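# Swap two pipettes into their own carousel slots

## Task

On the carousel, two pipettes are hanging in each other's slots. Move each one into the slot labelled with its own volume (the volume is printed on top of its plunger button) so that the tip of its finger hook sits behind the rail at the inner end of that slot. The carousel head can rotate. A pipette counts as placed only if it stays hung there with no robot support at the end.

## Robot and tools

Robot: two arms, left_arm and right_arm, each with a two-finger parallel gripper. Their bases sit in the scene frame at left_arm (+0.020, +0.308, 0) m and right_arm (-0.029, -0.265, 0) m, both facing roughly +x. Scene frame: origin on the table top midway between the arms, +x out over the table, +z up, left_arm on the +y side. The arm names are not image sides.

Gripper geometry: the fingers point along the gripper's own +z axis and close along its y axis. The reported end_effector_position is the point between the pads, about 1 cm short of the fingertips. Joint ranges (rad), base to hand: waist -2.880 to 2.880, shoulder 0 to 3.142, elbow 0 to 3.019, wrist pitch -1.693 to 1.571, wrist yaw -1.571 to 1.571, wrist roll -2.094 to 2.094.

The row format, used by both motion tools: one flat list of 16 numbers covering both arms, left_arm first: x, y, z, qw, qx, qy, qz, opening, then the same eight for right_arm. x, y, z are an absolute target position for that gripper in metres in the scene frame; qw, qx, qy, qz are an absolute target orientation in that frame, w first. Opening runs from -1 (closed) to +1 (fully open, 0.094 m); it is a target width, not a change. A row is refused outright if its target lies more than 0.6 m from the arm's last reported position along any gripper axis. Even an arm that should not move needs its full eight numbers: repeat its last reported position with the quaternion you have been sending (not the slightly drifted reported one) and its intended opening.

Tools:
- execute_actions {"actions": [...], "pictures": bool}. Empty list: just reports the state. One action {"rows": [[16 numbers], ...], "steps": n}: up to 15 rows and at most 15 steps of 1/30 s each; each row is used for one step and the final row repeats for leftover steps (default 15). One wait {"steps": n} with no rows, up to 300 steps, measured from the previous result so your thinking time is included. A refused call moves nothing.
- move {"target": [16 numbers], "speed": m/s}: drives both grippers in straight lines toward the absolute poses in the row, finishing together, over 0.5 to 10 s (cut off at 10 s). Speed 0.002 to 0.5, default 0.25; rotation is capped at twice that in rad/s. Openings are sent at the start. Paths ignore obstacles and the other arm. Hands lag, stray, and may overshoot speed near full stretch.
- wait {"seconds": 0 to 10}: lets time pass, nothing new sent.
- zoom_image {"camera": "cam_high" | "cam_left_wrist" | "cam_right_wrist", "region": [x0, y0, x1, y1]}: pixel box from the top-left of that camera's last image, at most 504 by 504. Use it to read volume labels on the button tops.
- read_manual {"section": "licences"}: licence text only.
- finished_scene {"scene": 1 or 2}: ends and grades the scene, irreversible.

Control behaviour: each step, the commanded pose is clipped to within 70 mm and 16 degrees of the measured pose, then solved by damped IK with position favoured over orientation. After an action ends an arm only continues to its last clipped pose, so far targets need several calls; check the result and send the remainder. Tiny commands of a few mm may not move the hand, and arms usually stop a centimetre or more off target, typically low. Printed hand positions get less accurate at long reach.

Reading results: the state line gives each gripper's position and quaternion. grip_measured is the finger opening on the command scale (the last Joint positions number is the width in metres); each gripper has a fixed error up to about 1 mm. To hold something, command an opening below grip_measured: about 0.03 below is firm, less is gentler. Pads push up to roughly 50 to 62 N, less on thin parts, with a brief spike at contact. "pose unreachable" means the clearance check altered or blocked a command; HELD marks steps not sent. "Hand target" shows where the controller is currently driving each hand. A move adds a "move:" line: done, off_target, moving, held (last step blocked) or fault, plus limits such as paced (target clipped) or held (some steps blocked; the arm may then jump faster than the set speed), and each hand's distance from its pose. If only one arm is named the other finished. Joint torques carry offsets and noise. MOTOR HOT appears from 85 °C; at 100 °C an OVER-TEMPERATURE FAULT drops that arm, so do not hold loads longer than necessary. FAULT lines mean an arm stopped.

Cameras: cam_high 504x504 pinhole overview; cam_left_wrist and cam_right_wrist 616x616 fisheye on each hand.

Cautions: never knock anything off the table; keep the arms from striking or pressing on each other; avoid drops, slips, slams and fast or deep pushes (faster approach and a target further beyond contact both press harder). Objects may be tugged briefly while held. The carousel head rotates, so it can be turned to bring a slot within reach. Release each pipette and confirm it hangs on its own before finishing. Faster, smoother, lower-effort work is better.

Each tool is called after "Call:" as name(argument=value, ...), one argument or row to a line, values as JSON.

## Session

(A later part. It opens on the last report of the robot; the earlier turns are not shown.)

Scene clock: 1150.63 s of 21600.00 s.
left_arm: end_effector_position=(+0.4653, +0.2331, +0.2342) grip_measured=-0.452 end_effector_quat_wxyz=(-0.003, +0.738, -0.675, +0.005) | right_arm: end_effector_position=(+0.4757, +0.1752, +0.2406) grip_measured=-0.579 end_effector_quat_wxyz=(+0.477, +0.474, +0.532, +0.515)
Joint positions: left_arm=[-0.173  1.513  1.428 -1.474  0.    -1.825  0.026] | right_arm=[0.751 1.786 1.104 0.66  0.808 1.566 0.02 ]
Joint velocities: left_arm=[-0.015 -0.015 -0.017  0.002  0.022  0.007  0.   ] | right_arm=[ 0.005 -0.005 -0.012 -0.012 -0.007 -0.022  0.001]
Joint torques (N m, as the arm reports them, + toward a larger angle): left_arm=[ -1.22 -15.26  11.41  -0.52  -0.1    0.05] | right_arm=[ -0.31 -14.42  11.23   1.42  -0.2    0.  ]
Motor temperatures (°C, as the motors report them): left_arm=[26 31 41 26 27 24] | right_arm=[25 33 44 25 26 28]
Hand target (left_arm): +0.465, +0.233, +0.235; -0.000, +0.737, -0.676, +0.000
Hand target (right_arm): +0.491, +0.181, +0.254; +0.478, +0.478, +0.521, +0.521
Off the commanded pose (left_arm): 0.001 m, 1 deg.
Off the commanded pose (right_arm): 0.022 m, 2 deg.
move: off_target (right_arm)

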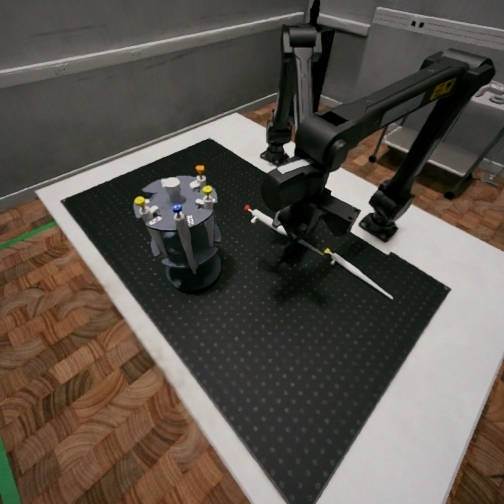

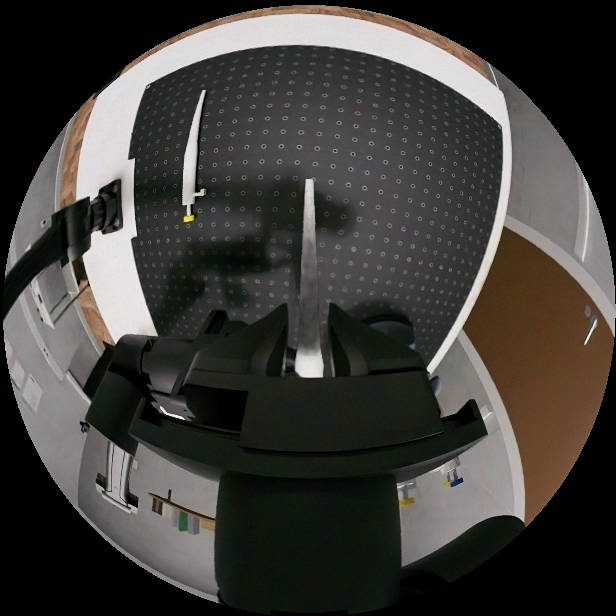

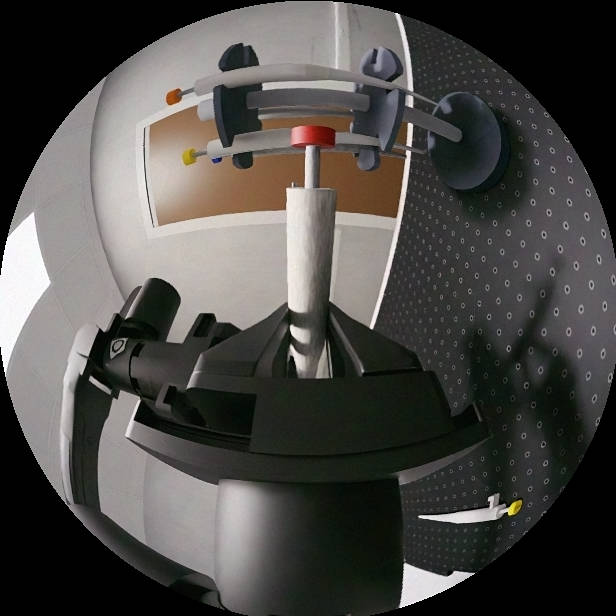

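Call:
move(
  target=[0.47,0.28,0.31,0,-0.7373,0.6756,0,-0.45,0.492,0.182,0.254,0.4778,0.4778,0.5212,0.5212,-0.62],
  speed=0.08,
)

Call:
move(
  target=[0.47,0.28,0.31,0,-0.7373,0.6756,0,-0.45,0.43,-0.06,0.29,0.6760,-0.2418,0.6530,0.2460,-0.62],
  speed=0.15,
)

Call:
move(
  target=[0.51,0.07,0.265,0.6646,0.2659,0.6418,-0.2753,-0.2,0.50,-0.16,0.295,0.6405,-0.3232,0.6078,0.3406,-0.62],
  speed=0.2,
)

Scene clock: 1158.77 s of 21600.00 s.
left_arm: end_effector_position=(+0.4608, +0.2778, +0.2940) grip_measured=-0.452 end_effector_quat_wxyz=(+0.009, +0.739, -0.674, -0.011) | right_arm: end_effector_position=(+0.4757, +0.1754, +0.2406) grip_measured=-0.579 end_effector_quat_wxyz=(+0.477, +0.473, +0.533, +0.515)
Joint positions: left_arm=[-0.074  1.513  1.584 -1.672  0.    -1.73   0.026] | right_arm=[0.751 1.786 1.104 0.66  0.807 1.566 0.02 ]
Joint velocities: left_arm=[-0.005 -0.005  0.002  0.002  0.007 -0.037 -0.001] | right_arm=[-0.005 -0.005 -0.002 -0.002 -0.081  0.051 -0.   ]
Joint torques (N m, as the arm reports them, + toward a larger angle): left_arm=[  0.22 -14.41  15.42  -0.32  -0.18   0.1 ] | right_arm=[ -0.17 -14.96  11.32   1.4   -0.15  -0.06]
Motor temperatures (°C, as the motors report them): left_arm=[26 31 41 26 27 24] | right_arm=[25 33 45 25 26 28]
Hand target (left_arm): +0.470, +0.280, +0.310; -0.000, +0.737, -0.675, -0.000
Hand target (right_arm): +0.491, +0.181, +0.254; +0.478, +0.478, +0.521, +0.521
Off the commanded pose (left_arm): 0.019 m, 2 deg.
Off the commanded pose (right_arm): 0.022 m, 2 deg.
After step 90, 3.67 s passed at rest.
move: off_target (left_arm, right_arm)

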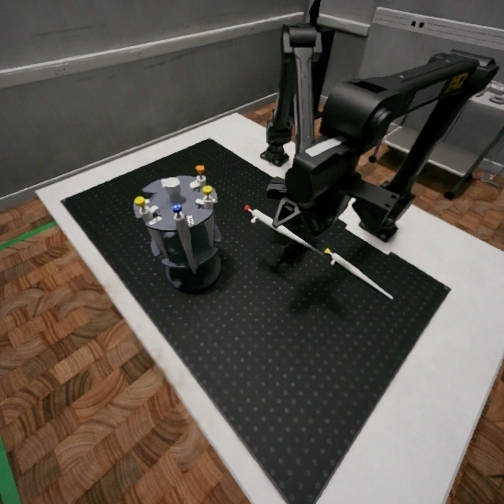

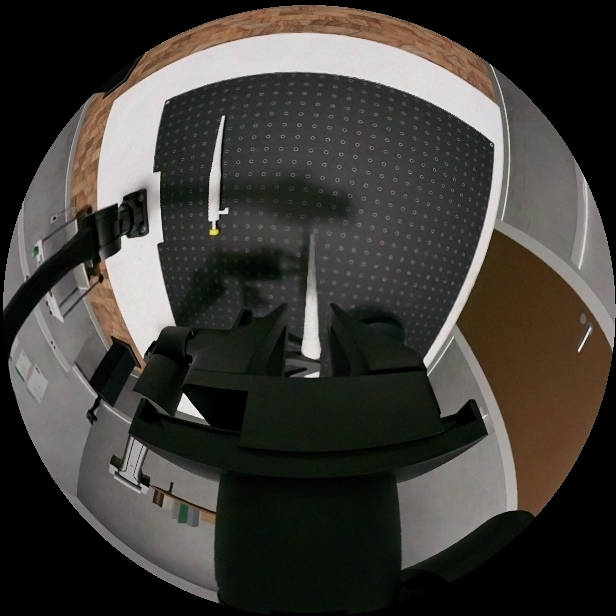

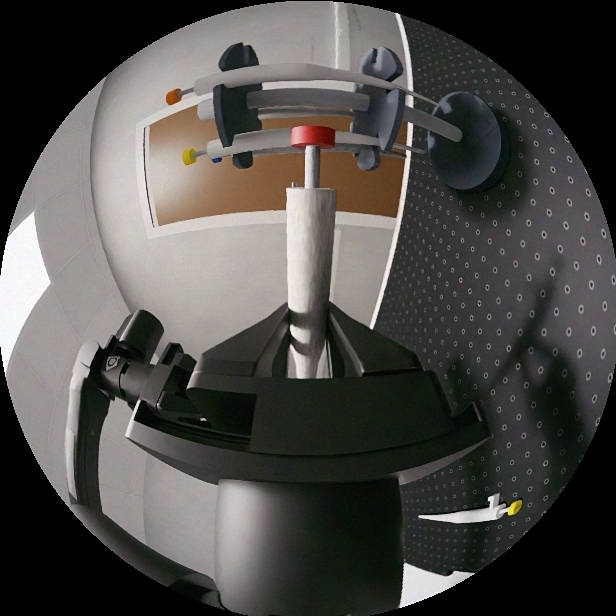

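Scene clock: 1164.70 s of 21600.00 s.
left_arm: end_effector_position=(+0.4608, +0.2778, +0.2940) grip_measured=-0.452 end_effector_quat_wxyz=(+0.009, +0.738, -0.674, -0.011) | right_arm: end_effector_position=(+0.4292, -0.0533, +0.2810) grip_measured=-0.577 end_effector_quat_wxyz=(+0.672, -0.239, +0.654, +0.253)
Joint positions: left_arm=[-0.074  1.513  1.584 -1.672  0.    -1.728  0.026] | right_arm=[ 0.143  1.26   0.585  0.708 -0.413  0.023  0.02 ]
Joint velocities: left_arm=[-0.005 -0.005 -0.002  0.002  0.007  0.022 -0.001] | right_arm=[-0.015 -0.015  0.002 -0.002 -0.125 -0.081  0.001]
Joint torques (N m, as the arm reports them, + toward a larger angle): left_arm=[ -0.17 -14.51  15.09  -0.56  -0.15   0.11] | right_arm=[ -0.29 -10.12   7.16   1.77  -0.19  -0.1 ]
Motor temperatures (°C, as the motors report them): left_arm=[26 31 42 26 27 24] | right_arm=[25 33 44 25 26 28]
Hand target (left_arm): +0.469, +0.280, +0.310; -0.000, +0.737, -0.675, +0.000
Hand target (right_arm): +0.427, -0.059, +0.287; +0.677, -0.242, +0.651, +0.245
Off the commanded pose (left_arm): 0.019 m, 2 deg.
Off the commanded pose (right_arm): 0.011 m, 1 deg.
move: off_target (left_arm, right_arm)

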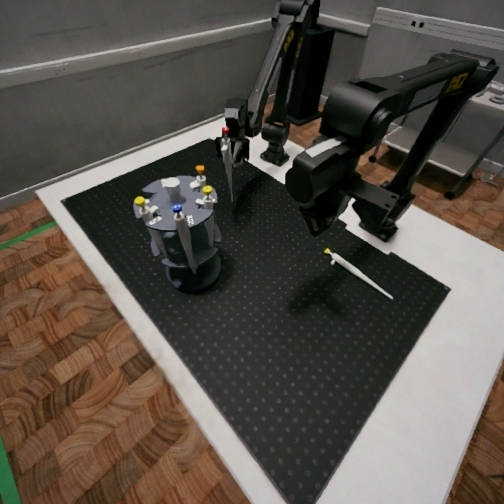

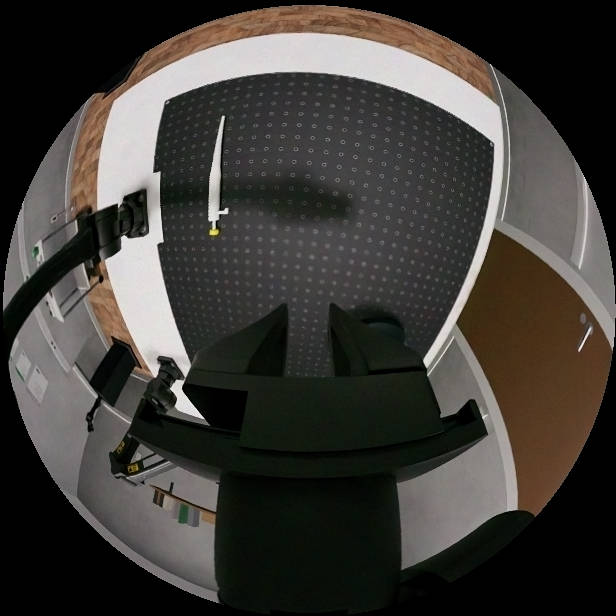

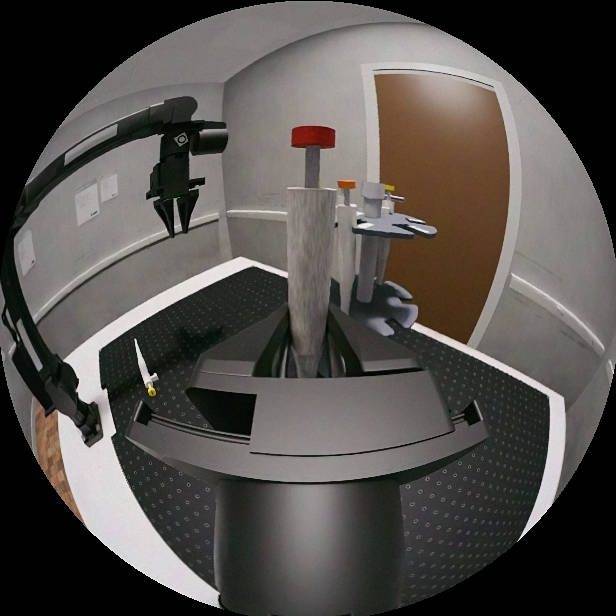

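Scene clock: 1171.87 s of 21600.00 s.
left_arm: end_effector_position=(+0.5016, +0.0664, +0.2652) grip_measured=-0.202 end_effector_quat_wxyz=(+0.661, +0.256, +0.648, -0.280) | right_arm: end_effector_position=(+0.4801, -0.1525, +0.2711) grip_measured=-0.577 end_effector_quat_wxyz=(+0.619, -0.315, +0.627, +0.353)
Joint positions: left_arm=[-0.332  1.394  0.655  0.773  0.451 -0.039  0.038] | right_arm=[-0.226  1.468  0.762  0.737 -1.056  0.079  0.02 ]
Joint velocities: left_arm=[-0.015  0.015 -0.017  0.002 -0.051 -0.051  0.001] | right_arm=[-0.005 -0.015 -0.012 -0.007  0.007  0.007 -0.   ]
Joint torques (N m, as the arm reports them, + toward a larger angle): left_arm=[  0.54 -10.02  10.24   2.53   0.07   0.18] | right_arm=[-0.12 -9.45 11.55  3.72 -0.2   0.13]
Motor temperatures (°C, as the motors report them): left_arm=[26 31 41 26 27 24] | right_arm=[25 33 45 25 26 28]
Hand target (left_arm): +0.507, +0.069, +0.267; +0.668, +0.258, +0.642, -0.274
Hand target (right_arm): +0.497, -0.160, +0.296; +0.641, -0.324, +0.608, +0.340
Off the commanded pose (left_arm): 0.009 m, 2 deg.
Off the commanded pose (right_arm): 0.032 m, 4 deg.
move: off_target (right_arm)

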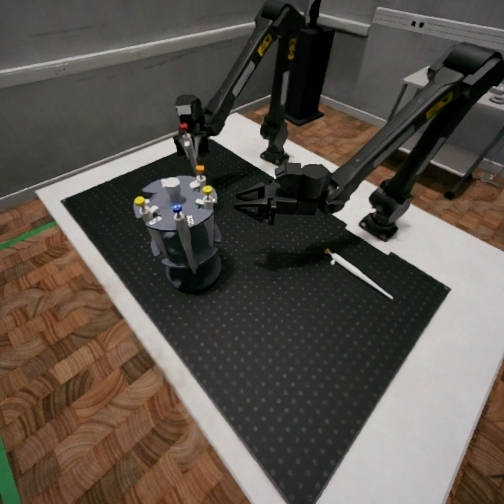

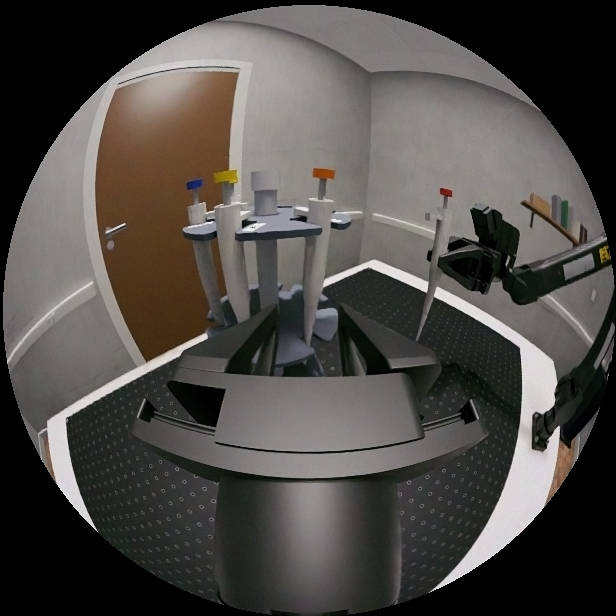

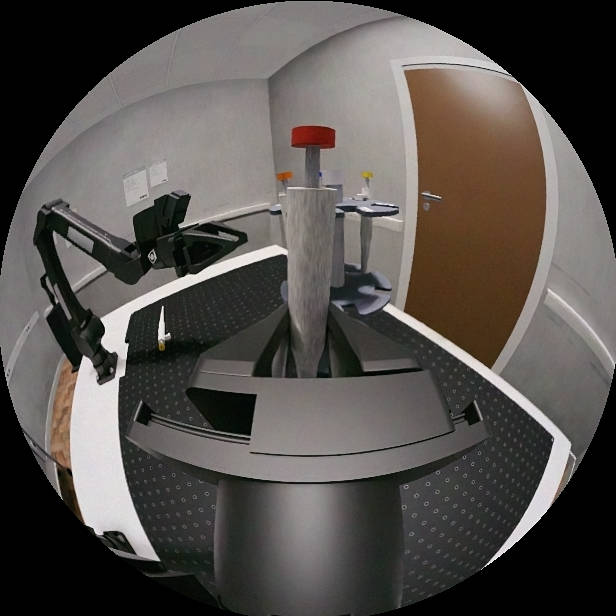

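Call:
execute_actions(
  actions=[],
)

Scene clock: 1185.10 s of 21600.00 s.
left_arm: end_effector_position=(+0.5016, +0.0664, +0.2652) grip_measured=-0.202 end_effector_quat_wxyz=(+0.661, +0.256, +0.648, -0.279) | right_arm: end_effector_position=(+0.4801, -0.1525, +0.2711) grip_measured=-0.577 end_effector_quat_wxyz=(+0.619, -0.315, +0.627, +0.353)
Joint positions: left_arm=[-0.332  1.394  0.655  0.773  0.451 -0.037  0.038] | right_arm=[-0.226  1.468  0.762  0.737 -1.056  0.079  0.02 ]
Joint velocities: left_arm=[-0.015 -0.005  0.002 -0.007 -0.007  0.022  0.001] | right_arm=[-0.015 -0.015 -0.002 -0.012  0.007 -0.037 -0.001]
Joint torques (N m, as the arm reports them, + toward a larger angle): left_arm=[  0.07 -10.06  10.25   2.4    0.09   0.12] | right_arm=[-0.25 -9.34 11.57  3.55 -0.21  0.17]
Motor temperatures (°C, as the motors report them): left_arm=[26 30 41 27 27 24] | right_arm=[25 32 46 26 26 28]
Hand target (left_arm): +0.507, +0.069, +0.267; +0.668, +0.258, +0.642, -0.274
Hand target (right_arm): +0.497, -0.160, +0.296; +0.641, -0.324, +0.608, +0.340
Off the commanded pose (left_arm): 0.009 m, 1 deg.
Off the commanded pose (right_arm): 0.032 m, 4 deg.
Steps of this call (steps 1 to 90: nothing new was sent; then 10.23 s passed at rest). Readings (end_effector_position):
1: left_arm (+0.5016, +0.0664, +0.2652) | right_arm (+0.4801, -0.1525, +0.2711)
2: left_arm (+0.5016, +0.0664, +0.2652) | right_arm (+0.4801, -0.1525, +0.2711)
4: left_arm (+0.5016, +0.0664, +0.2652) | right_arm (+0.4801, -0.1525, +0.2711)
8: left_arm (+0.5016, +0.0664, +0.2652) | right_arm (+0.4801, -0.1525, +0.2711)
90: the state above

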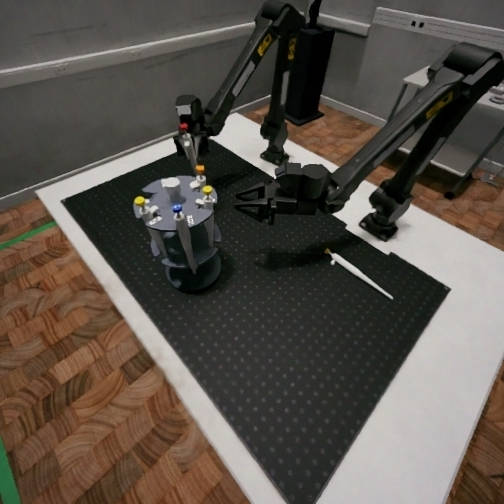

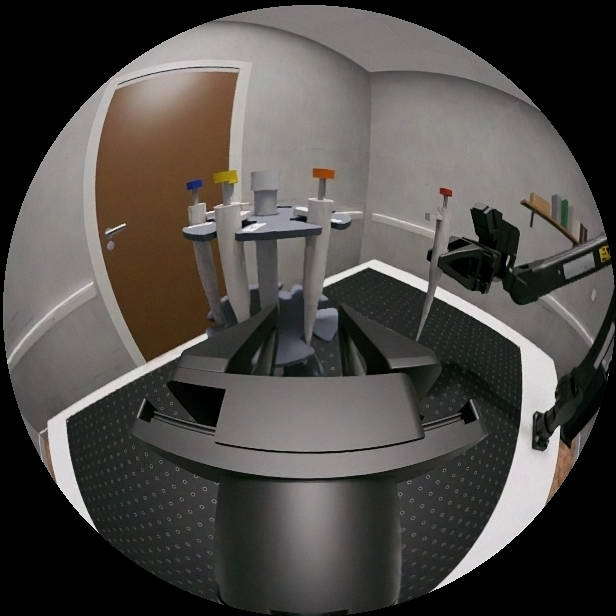

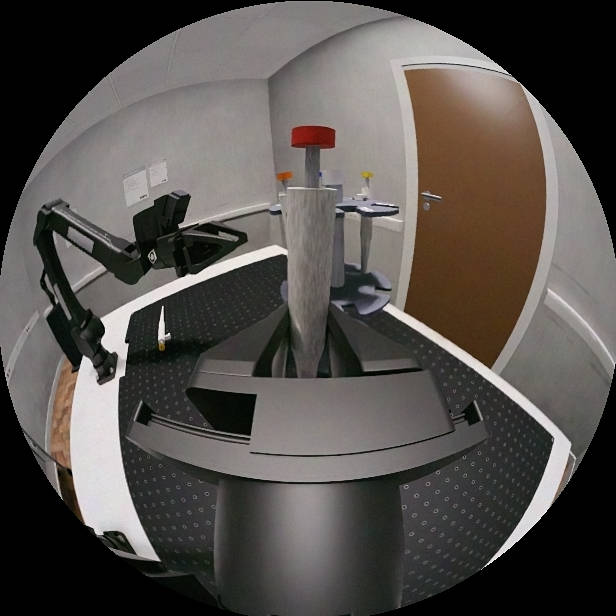

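Call:
move(
  target=[0.545, 0.02, 0.257, 0.6646, 0.2659, 0.6418, -0.2753, -0.2, 0.50, -0.16, 0.295, 0.6405, -0.3232, 0.6078, 0.3406, -0.62],
  speed=0.1,
)

Scene clock: 1192.33 s of 21600.00 s.
left_arm: end_effector_position=(+0.5316, +0.0285, +0.2398) grip_measured=-0.202 end_effector_quat_wxyz=(+0.647, +0.261, +0.660, -0.277) | right_arm: end_effector_position=(+0.4805, -0.1525, +0.2698) grip_measured=-0.577 end_effector_quat_wxyz=(+0.618, -0.315, +0.628, +0.353)
Joint positions: left_arm=[-0.392  1.532  0.75   0.773  0.396 -0.024  0.038] | right_arm=[-0.226  1.471  0.762  0.737 -1.056  0.079  0.02 ]
Joint velocities: left_arm=[ 0.005 -0.005 -0.002  0.002  0.022  0.066 -0.001] | right_arm=[-0.005 -0.005  0.007 -0.007  0.007 -0.037  0.   ]
Joint torques (N m, as the arm reports them, + toward a larger angle): left_arm=[ -1.21 -11.59  13.47   2.32  -0.12   0.1 ] | right_arm=[ 0.25 -9.6  11.64  3.53 -0.2   0.11]
Motor temperatures (°C, as the motors report them): left_arm=[26 30 41 27 27 24] | right_arm=[25 32 47 26 26 28]
Hand target (left_arm): +0.543, +0.020, +0.257; +0.664, +0.266, +0.642, -0.276
Hand target (right_arm): +0.498, -0.160, +0.295; +0.640, -0.324, +0.608, +0.340
Off the commanded pose (left_arm): 0.023 m, 3 deg.
Off the commanded pose (right_arm): 0.033 m, 4 deg.
After step 90, 3.23 s passed at rest.
move: off_target (left_arm, right_arm)

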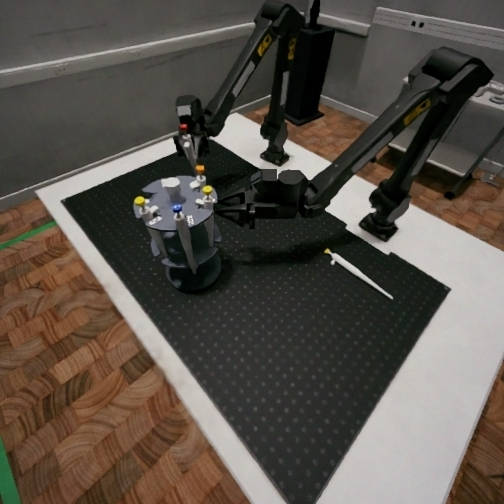

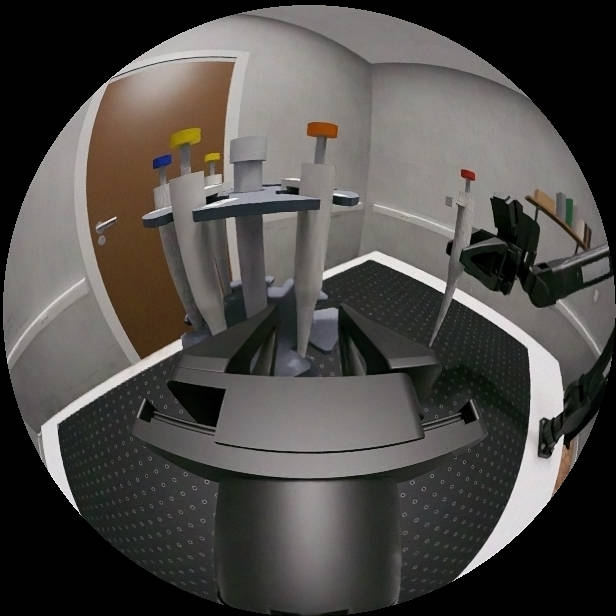

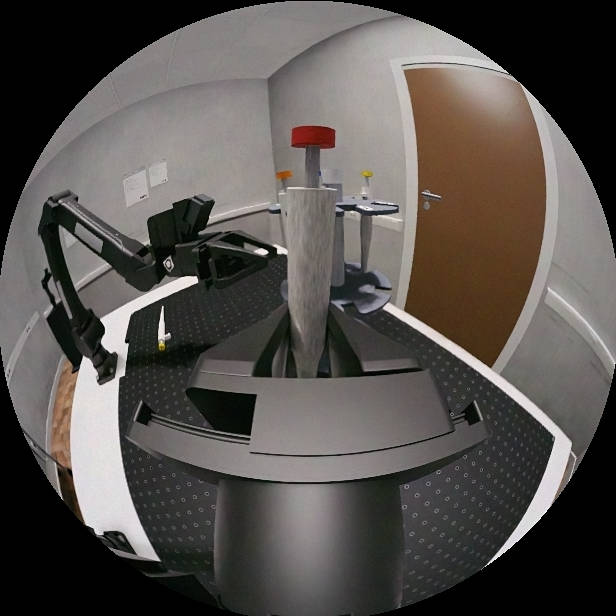

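Call:
move(
  target=[0.577, -0.018, 0.264, 0.6646, 0.2659, 0.6418, -0.2753, -0.2, 0.50, -0.16, 0.295, 0.6405, -0.3232, 0.6078, 0.3406, -0.62],
  speed=0.08,
)

Scene clock: 1196.97 s of 21600.00 s.
left_arm: end_effector_position=(+0.5640, -0.0082, +0.2562) grip_measured=-0.202 end_effector_quat_wxyz=(+0.660, +0.262, +0.647, -0.277) | right_arm: end_effector_position=(+0.4805, -0.1525, +0.2698) grip_measured=-0.577 end_effector_quat_wxyz=(+0.618, -0.315, +0.628, +0.353)
Joint positions: left_arm=[-0.44   1.616  0.882  0.761  0.348 -0.022  0.038] | right_arm=[-0.226  1.471  0.762  0.737 -1.056  0.079  0.02 ]
Joint velocities: left_arm=[ 0.005 -0.015 -0.012  0.012 -0.037  0.037  0.001] | right_arm=[-0.005  0.005 -0.012 -0.007  0.007 -0.051 -0.001]
Joint torques (N m, as the arm reports them, + toward a larger angle): left_arm=[ -0.71 -13.33  14.25   1.15  -0.12   0.11] | right_arm=[-0.71 -8.99 11.65  3.44 -0.19  0.14]
Motor temperatures (°C, as the motors report them): left_arm=[26 30 42 27 27 24] | right_arm=[25 32 47 26 26 28]
Hand target (left_arm): +0.575, -0.018, +0.264; +0.664, +0.265, +0.642, -0.275
Hand target (right_arm): +0.498, -0.160, +0.295; +0.640, -0.324, +0.608, +0.340
Off the commanded pose (left_arm): 0.018 m, 1 deg.
Off the commanded pose (right_arm): 0.033 m, 4 deg.
After step 90, 0.43 s passed at rest.
move: off_target (left_arm, right_arm)

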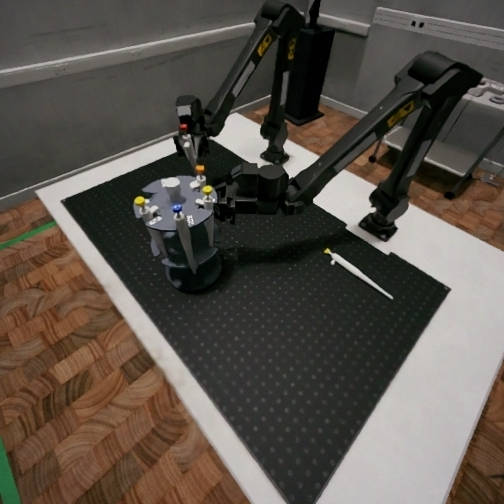

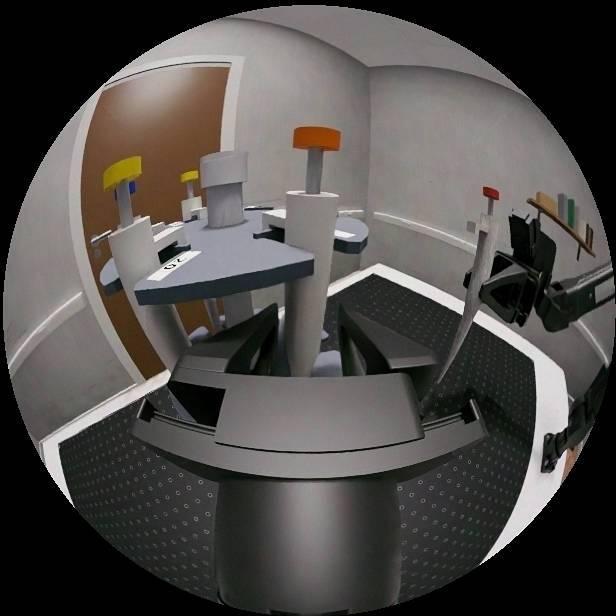

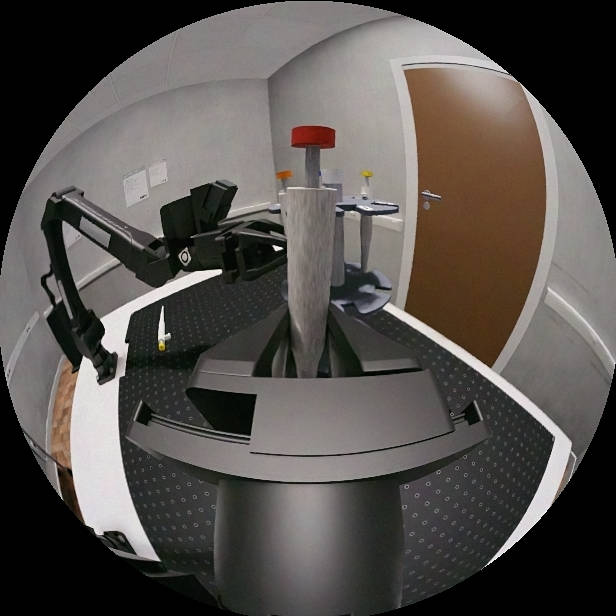

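Call:
move(
  target=[0.590, 0.030, 0.264, 0.6646, 0.2659, 0.6418, -0.2753, -0.2, 0.50, -0.16, 0.295, 0.6405, -0.3232, 0.6078, 0.3406, -0.62],
  speed=0.05,
)

Call:
move(
  target=[0.622, 0.064, 0.266, 0.6646, 0.2659, 0.6418, -0.2753, -0.2, 0.50, -0.16, 0.295, 0.6405, -0.3232, 0.6078, 0.3406, -0.62],
  speed=0.05,
)

Scene clock: 1204.07 s of 21600.00 s.
left_arm: end_effector_position=(+0.5790, +0.0301, +0.2560) grip_measured=-0.202 end_effector_quat_wxyz=(+0.659, +0.265, +0.646, -0.279) | right_arm: end_effector_position=(+0.4805, -0.1525, +0.2698) grip_measured=-0.577 end_effector_quat_wxyz=(+0.618, -0.315, +0.628, +0.353)
Joint positions: left_arm=[-0.348  1.616  0.882  0.761  0.449 -0.022  0.038] | right_arm=[-0.226  1.471  0.762  0.737 -1.056  0.079  0.02 ]
Joint velocities: left_arm=[-0.005 -0.005 -0.002 -0.002  0.007 -0.022 -0.   ] | right_arm=[-0.015 -0.015  0.007 -0.007  0.022  0.007 -0.001]
Joint torques (N m, as the arm reports them, + toward a larger angle): left_arm=[ -0.46 -14.8   12.81   1.24   0.01   0.11] | right_arm=[-0.14 -9.47 11.71  3.55 -0.21  0.11]
Motor temperatures (°C, as the motors report them): left_arm=[26 30 42 26 27 24] | right_arm=[25 32 47 26 26 28]
Hand target (left_arm): +0.590, +0.030, +0.264; +0.665, +0.266, +0.642, -0.275
Hand target (right_arm): +0.498, -0.160, +0.295; +0.640, -0.324, +0.608, +0.340
Off the commanded pose (left_arm): 0.014 m, 1 deg.
Off the commanded pose (right_arm): 0.033 m, 4 deg.
After step 90, 2.80 s passed at rest.
move: off_target (left_arm, right_arm)

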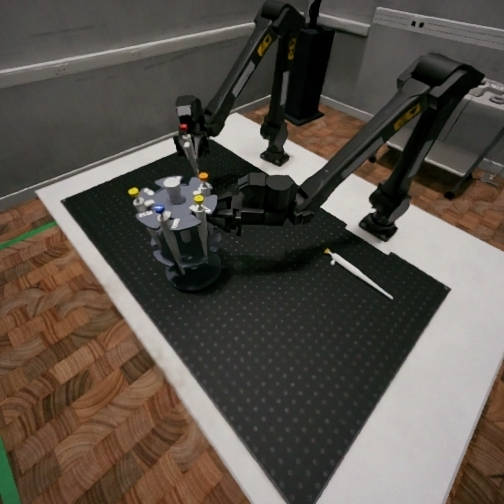

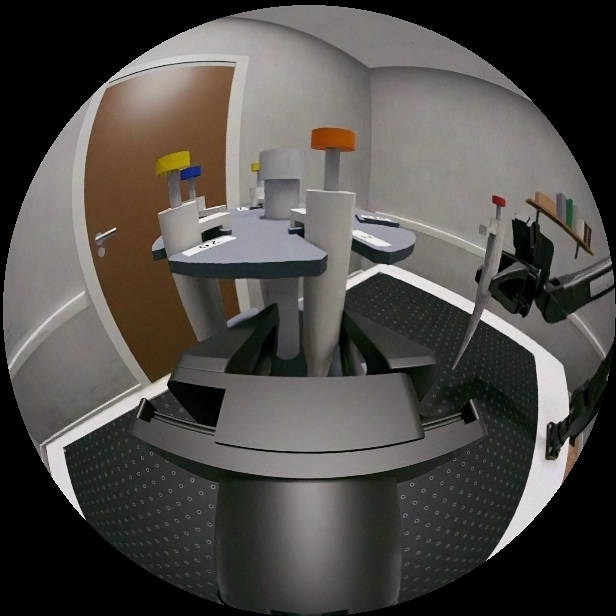

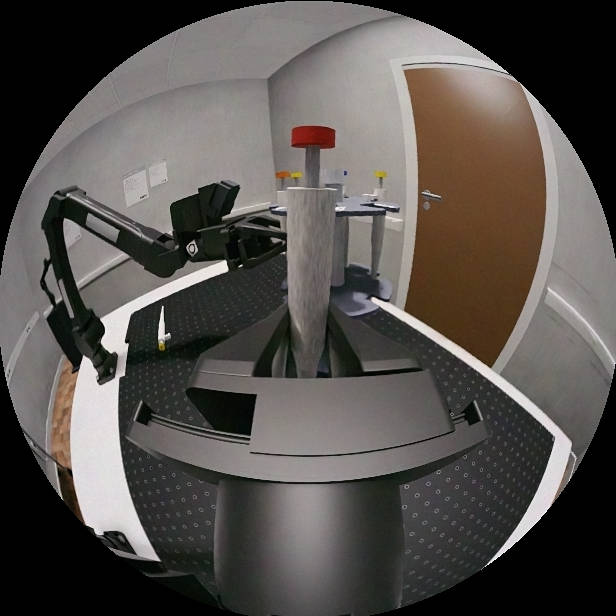

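Scene clock: 1205.53 s of 21600.00 s.
left_arm: end_effector_position=(+0.6051, +0.0642, +0.2579) grip_measured=-0.202 end_effector_quat_wxyz=(+0.660, +0.266, +0.645, -0.278) | right_arm: end_effector_position=(+0.4805, -0.1525, +0.2698) grip_measured=-0.577 end_effector_quat_wxyz=(+0.618, -0.315, +0.628, +0.353)
Joint positions: left_arm=[-0.263  1.645  0.927  0.748  0.533 -0.022  0.038] | right_arm=[-0.226  1.471  0.762  0.737 -1.056  0.079  0.02 ]
Joint velocities: left_arm=[-0.015 -0.005 -0.002  0.002  0.095 -0.007 -0.   ] | right_arm=[ 0.005  0.015 -0.002 -0.007 -0.066  0.051 -0.   ]
Joint torques (N m, as the arm reports them, + toward a larger angle): left_arm=[ -0.3  -14.65  14.37   1.02   0.06   0.08] | right_arm=[-0.1  -9.59 11.58  3.49 -0.22  0.15]
Motor temperatures (°C, as the motors report them): left_arm=[26 30 42 26 27 24] | right_arm=[25 32 47 26 26 28]
Hand target (left_arm): +0.621, +0.064, +0.266; +0.665, +0.266, +0.642, -0.275
Hand target (right_arm): +0.498, -0.160, +0.295; +0.640, -0.324, +0.608, +0.340
Off the commanded pose (left_arm): 0.019 m, 1 deg.
Off the commanded pose (right_arm): 0.033 m, 4 deg.
move: off_target (left_arm, right_arm)

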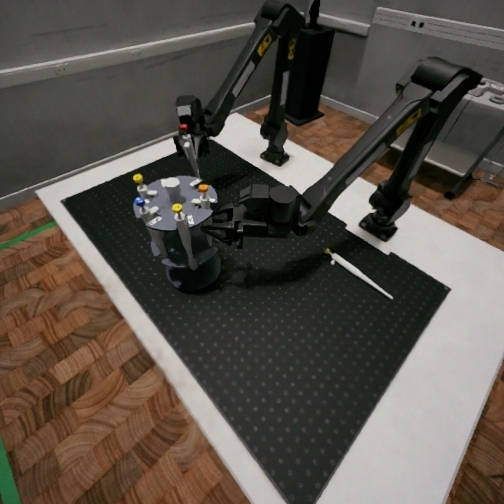

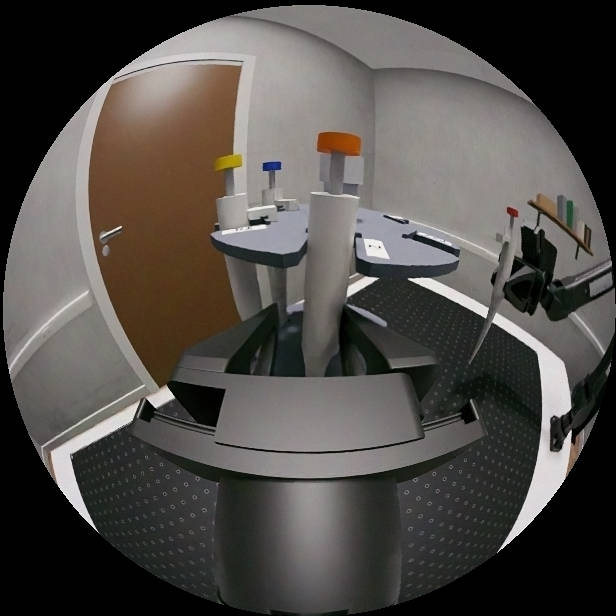

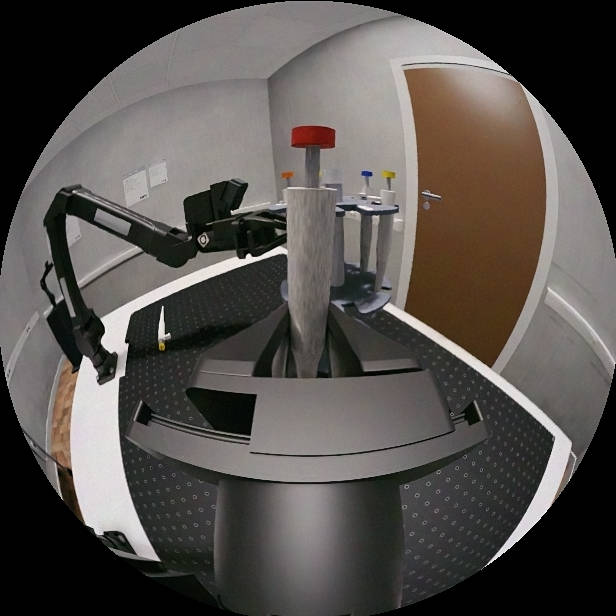

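Call:
move(
  target=[0.638, 0.075, 0.267, 0.6646, 0.2659, 0.6418, -0.2753, -0.2, 0.50, -0.16, 0.295, 0.6405, -0.3232, 0.6078, 0.3406, -0.62],
  speed=0.04,
)

Scene clock: 1210.27 s of 21600.00 s.
left_arm: end_effector_position=(+0.6203, +0.0739, +0.2586) grip_measured=-0.202 end_effector_quat_wxyz=(+0.660, +0.267, +0.645, -0.278) | right_arm: end_effector_position=(+0.4805, -0.1525, +0.2698) grip_measured=-0.577 end_effector_quat_wxyz=(+0.618, -0.315, +0.628, +0.353)
Joint positions: left_arm=[-0.235  1.671  0.964  0.736  0.562 -0.022  0.038] | right_arm=[-0.226  1.471  0.762  0.737 -1.056  0.079  0.02 ]
Joint velocities: left_arm=[ 0.015 -0.005 -0.002  0.002  0.007 -0.007  0.   ] | right_arm=[ 0.005 -0.005  0.002 -0.017 -0.037  0.051 -0.001]
Joint torques (N m, as the arm reports them, + toward a larger angle): left_arm=[  0.04 -15.03  14.61   1.12   0.03   0.04] | right_arm=[-0.65 -9.57 11.7   3.65 -0.21  0.12]
Motor temperatures (°C, as the motors report them): left_arm=[26 30 43 26 27 24] | right_arm=[25 32 47 26 26 28]
Hand target (left_arm): +0.637, +0.075, +0.267; +0.665, +0.266, +0.642, -0.275
Hand target (right_arm): +0.498, -0.160, +0.295; +0.640, -0.324, +0.608, +0.340
Off the commanded pose (left_arm): 0.020 m, 1 deg.
Off the commanded pose (right_arm): 0.033 m, 4 deg.
After step 90, 0.50 s passed at rest.
move: off_target (left_arm, right_arm)

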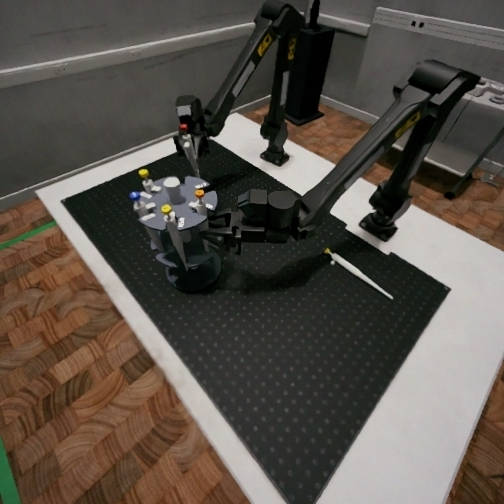

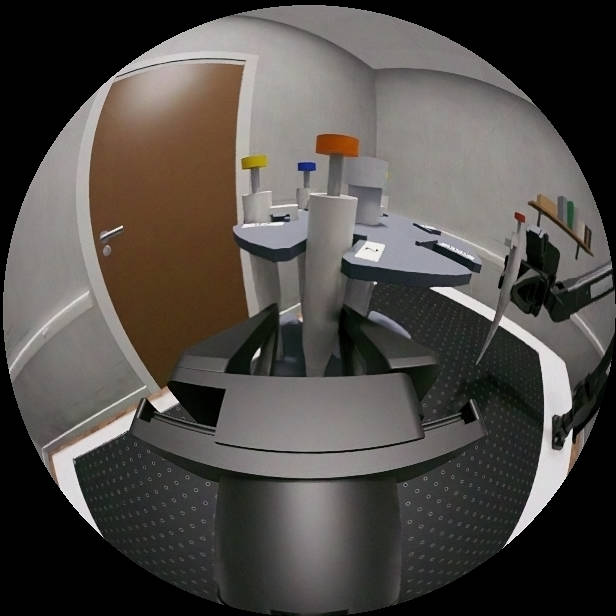

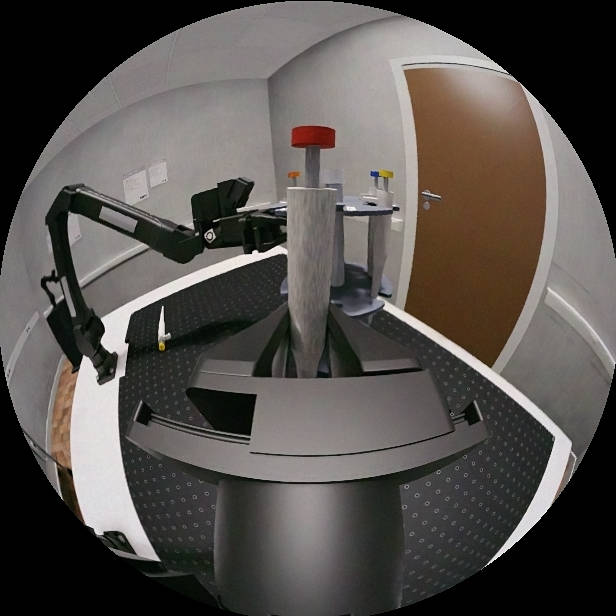

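Call:
move(
  target=[0.570, 0.135, 0.267, 0.6646, 0.2659, 0.6418, -0.2753, -0.2, 0.560, -0.125, 0.30, 0.6405, -0.3232, 0.6078, 0.3406, -0.62],
  speed=0.08,
)

Scene clock: 1217.37 s of 21600.00 s.
left_arm: end_effector_position=(+0.5747, +0.1322, +0.2661) grip_measured=-0.202 end_effector_quat_wxyz=(+0.660, +0.267, +0.645, -0.276) | right_arm: end_effector_position=(+0.5437, -0.1330, +0.2827) grip_measured=-0.577 end_effector_quat_wxyz=(+0.632, -0.315, +0.619, +0.343)
Joint positions: left_arm=[-0.13   1.532  0.813  0.75   0.665 -0.022  0.038] | right_arm=[-0.172  1.599  0.936  0.726 -0.984  0.079  0.02 ]
Joint velocities: left_arm=[-0.024  0.005 -0.007  0.007  0.007 -0.066  0.   ] | right_arm=[ 0.005 -0.005  0.012 -0.012 -0.037  0.066  0.001]
Joint torques (N m, as the arm reports them, + toward a larger angle): left_arm=[ -0.15 -14.59   8.27   2.28   0.08  -0.03] | right_arm=[  1.59 -12.15  11.59   1.48   0.16   0.01]
Motor temperatures (°C, as the motors report them): left_arm=[26 30 43 26 27 24] | right_arm=[25 32 48 26 26 28]
Hand target (left_arm): +0.571, +0.136, +0.267; +0.665, +0.266, +0.642, -0.275
Hand target (right_arm): +0.558, -0.126, +0.301; +0.641, -0.323, +0.608, +0.340
Off the commanded pose (left_arm): 0.006 m, 1 deg.
Off the commanded pose (right_arm): 0.025 m, 2 deg.
After step 90, 2.63 s passed at rest.
move: off_target (right_arm)

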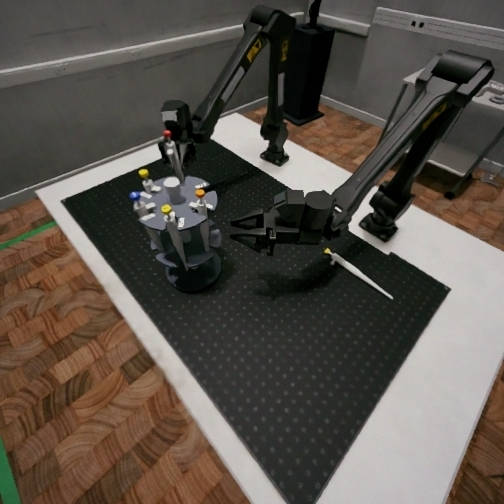

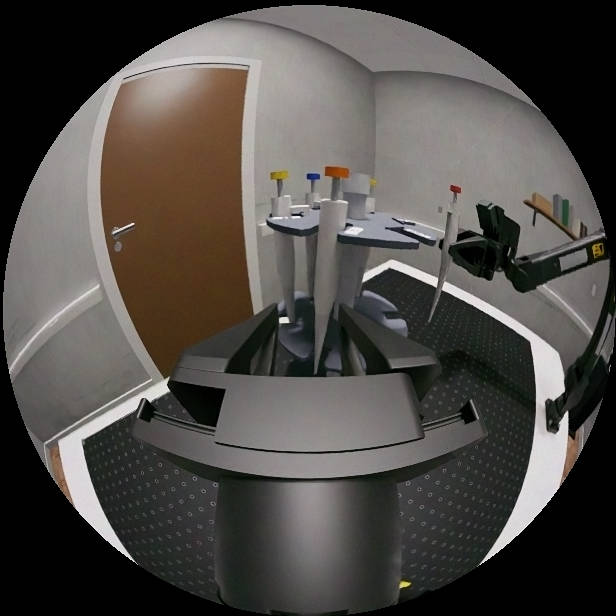

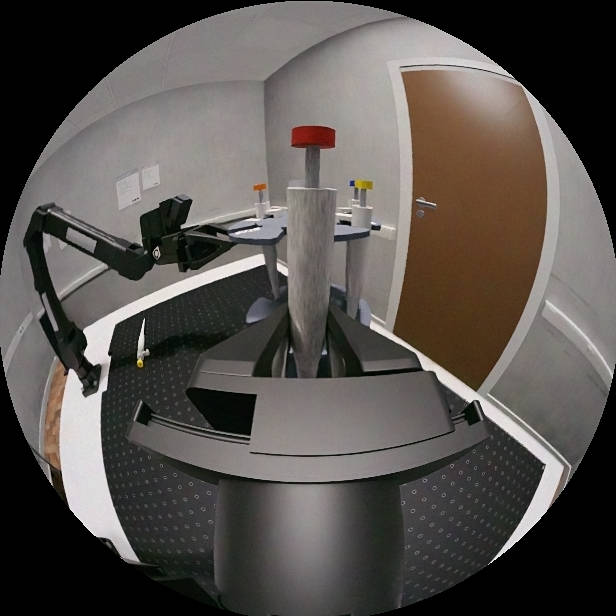

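Call:
move(
  target=[0.285, 0.41, 0.16, 0, -0.6947, 0.7193, 0, -0.3, 0.594, -0.064, 0.297, 0.6405, -0.3232, 0.6078, 0.3406, -0.62],
  speed=0.3,
)

Scene clock: 1233.00 s of 21600.00 s.
left_arm: end_effector_position=(+0.2726, +0.4076, +0.1411) grip_measured=-0.298 end_effector_quat_wxyz=(+0.012, +0.684, -0.730, -0.014) | right_arm: end_effector_position=(+0.5781, -0.0752, +0.2790) grip_measured=-0.577 end_effector_quat_wxyz=(+0.630, -0.312, +0.622, +0.345)
Joint positions: left_arm=[ 0.36   1.11   0.809 -1.302 -0.017 -1.139  0.033] | right_arm=[-0.058  1.685  1.042  0.693 -0.869  0.074  0.02 ]
Joint velocities: left_arm=[-0.005  0.005  0.007 -0.002  0.007  0.007  0.001] | right_arm=[-0.015  0.024 -0.007 -0.017 -0.066  0.037  0.001]
Joint torques (N m, as the arm reports them, + toward a larger angle): left_arm=[-0.52 -5.53 15.02 -0.45 -0.02 -0.04] | right_arm=[  1.85 -13.55  12.25   1.49   0.19  -0.12]
Motor temperatures (°C, as the motors report them): left_arm=[26 30 42 26 27 24] | right_arm=[25 32 48 25 26 28]
Hand target (left_arm): +0.287, +0.414, +0.158; -0.002, +0.689, -0.724, -0.006
Hand target (right_arm): +0.592, -0.065, +0.298; +0.641, -0.323, +0.608, +0.341
Off the commanded pose (left_arm): 0.023 m, 3 deg.
Off the commanded pose (right_arm): 0.026 m, 2 deg.
After step 90, 7.93 s passed at rest.
move: off_target (left_arm, right_arm)

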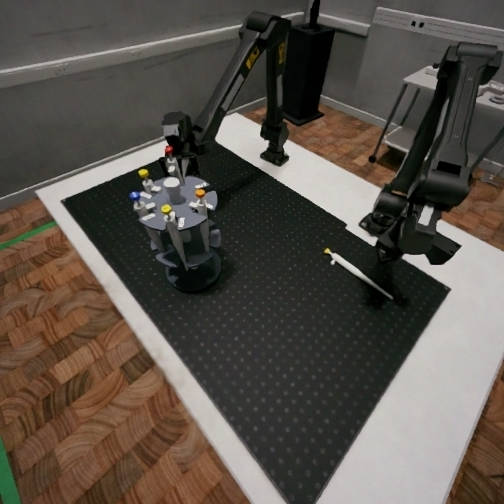

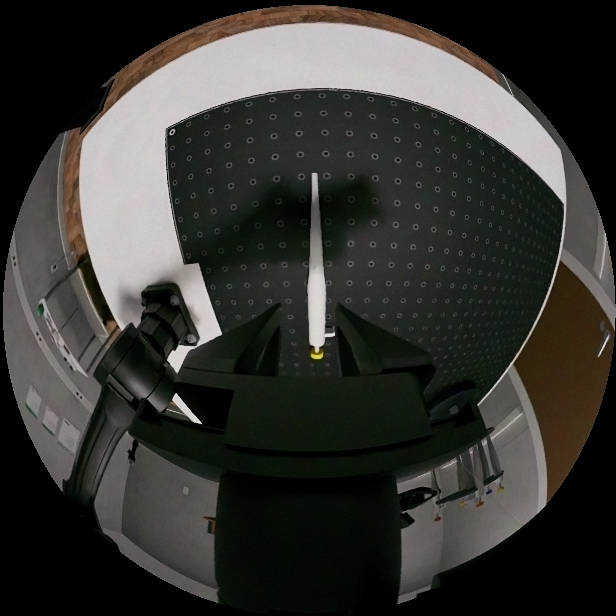

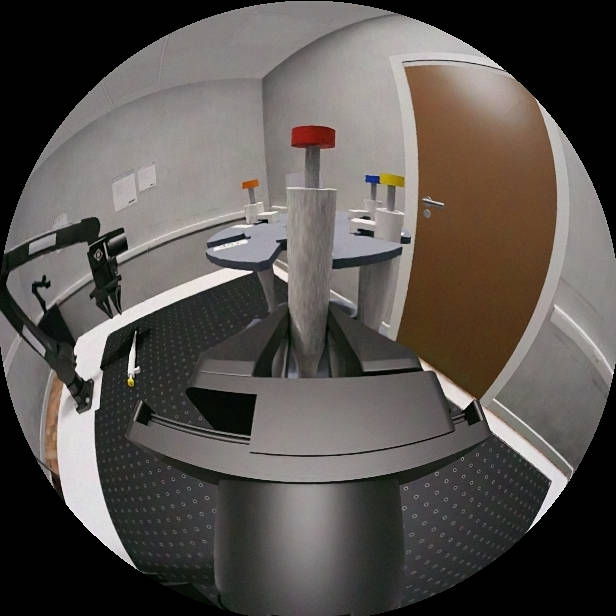

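Call:
zoom_image(
  camera="cam_right_wrist",
  region=[190, 150, 430, 310],
)

Region (190, 150, 430, 310) of cam_right_wrist's 616x616 image, scaled by 2.100, with more detail than that image has.

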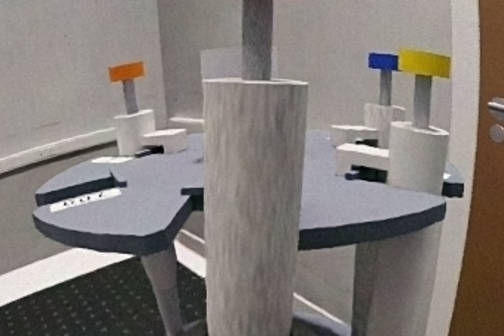

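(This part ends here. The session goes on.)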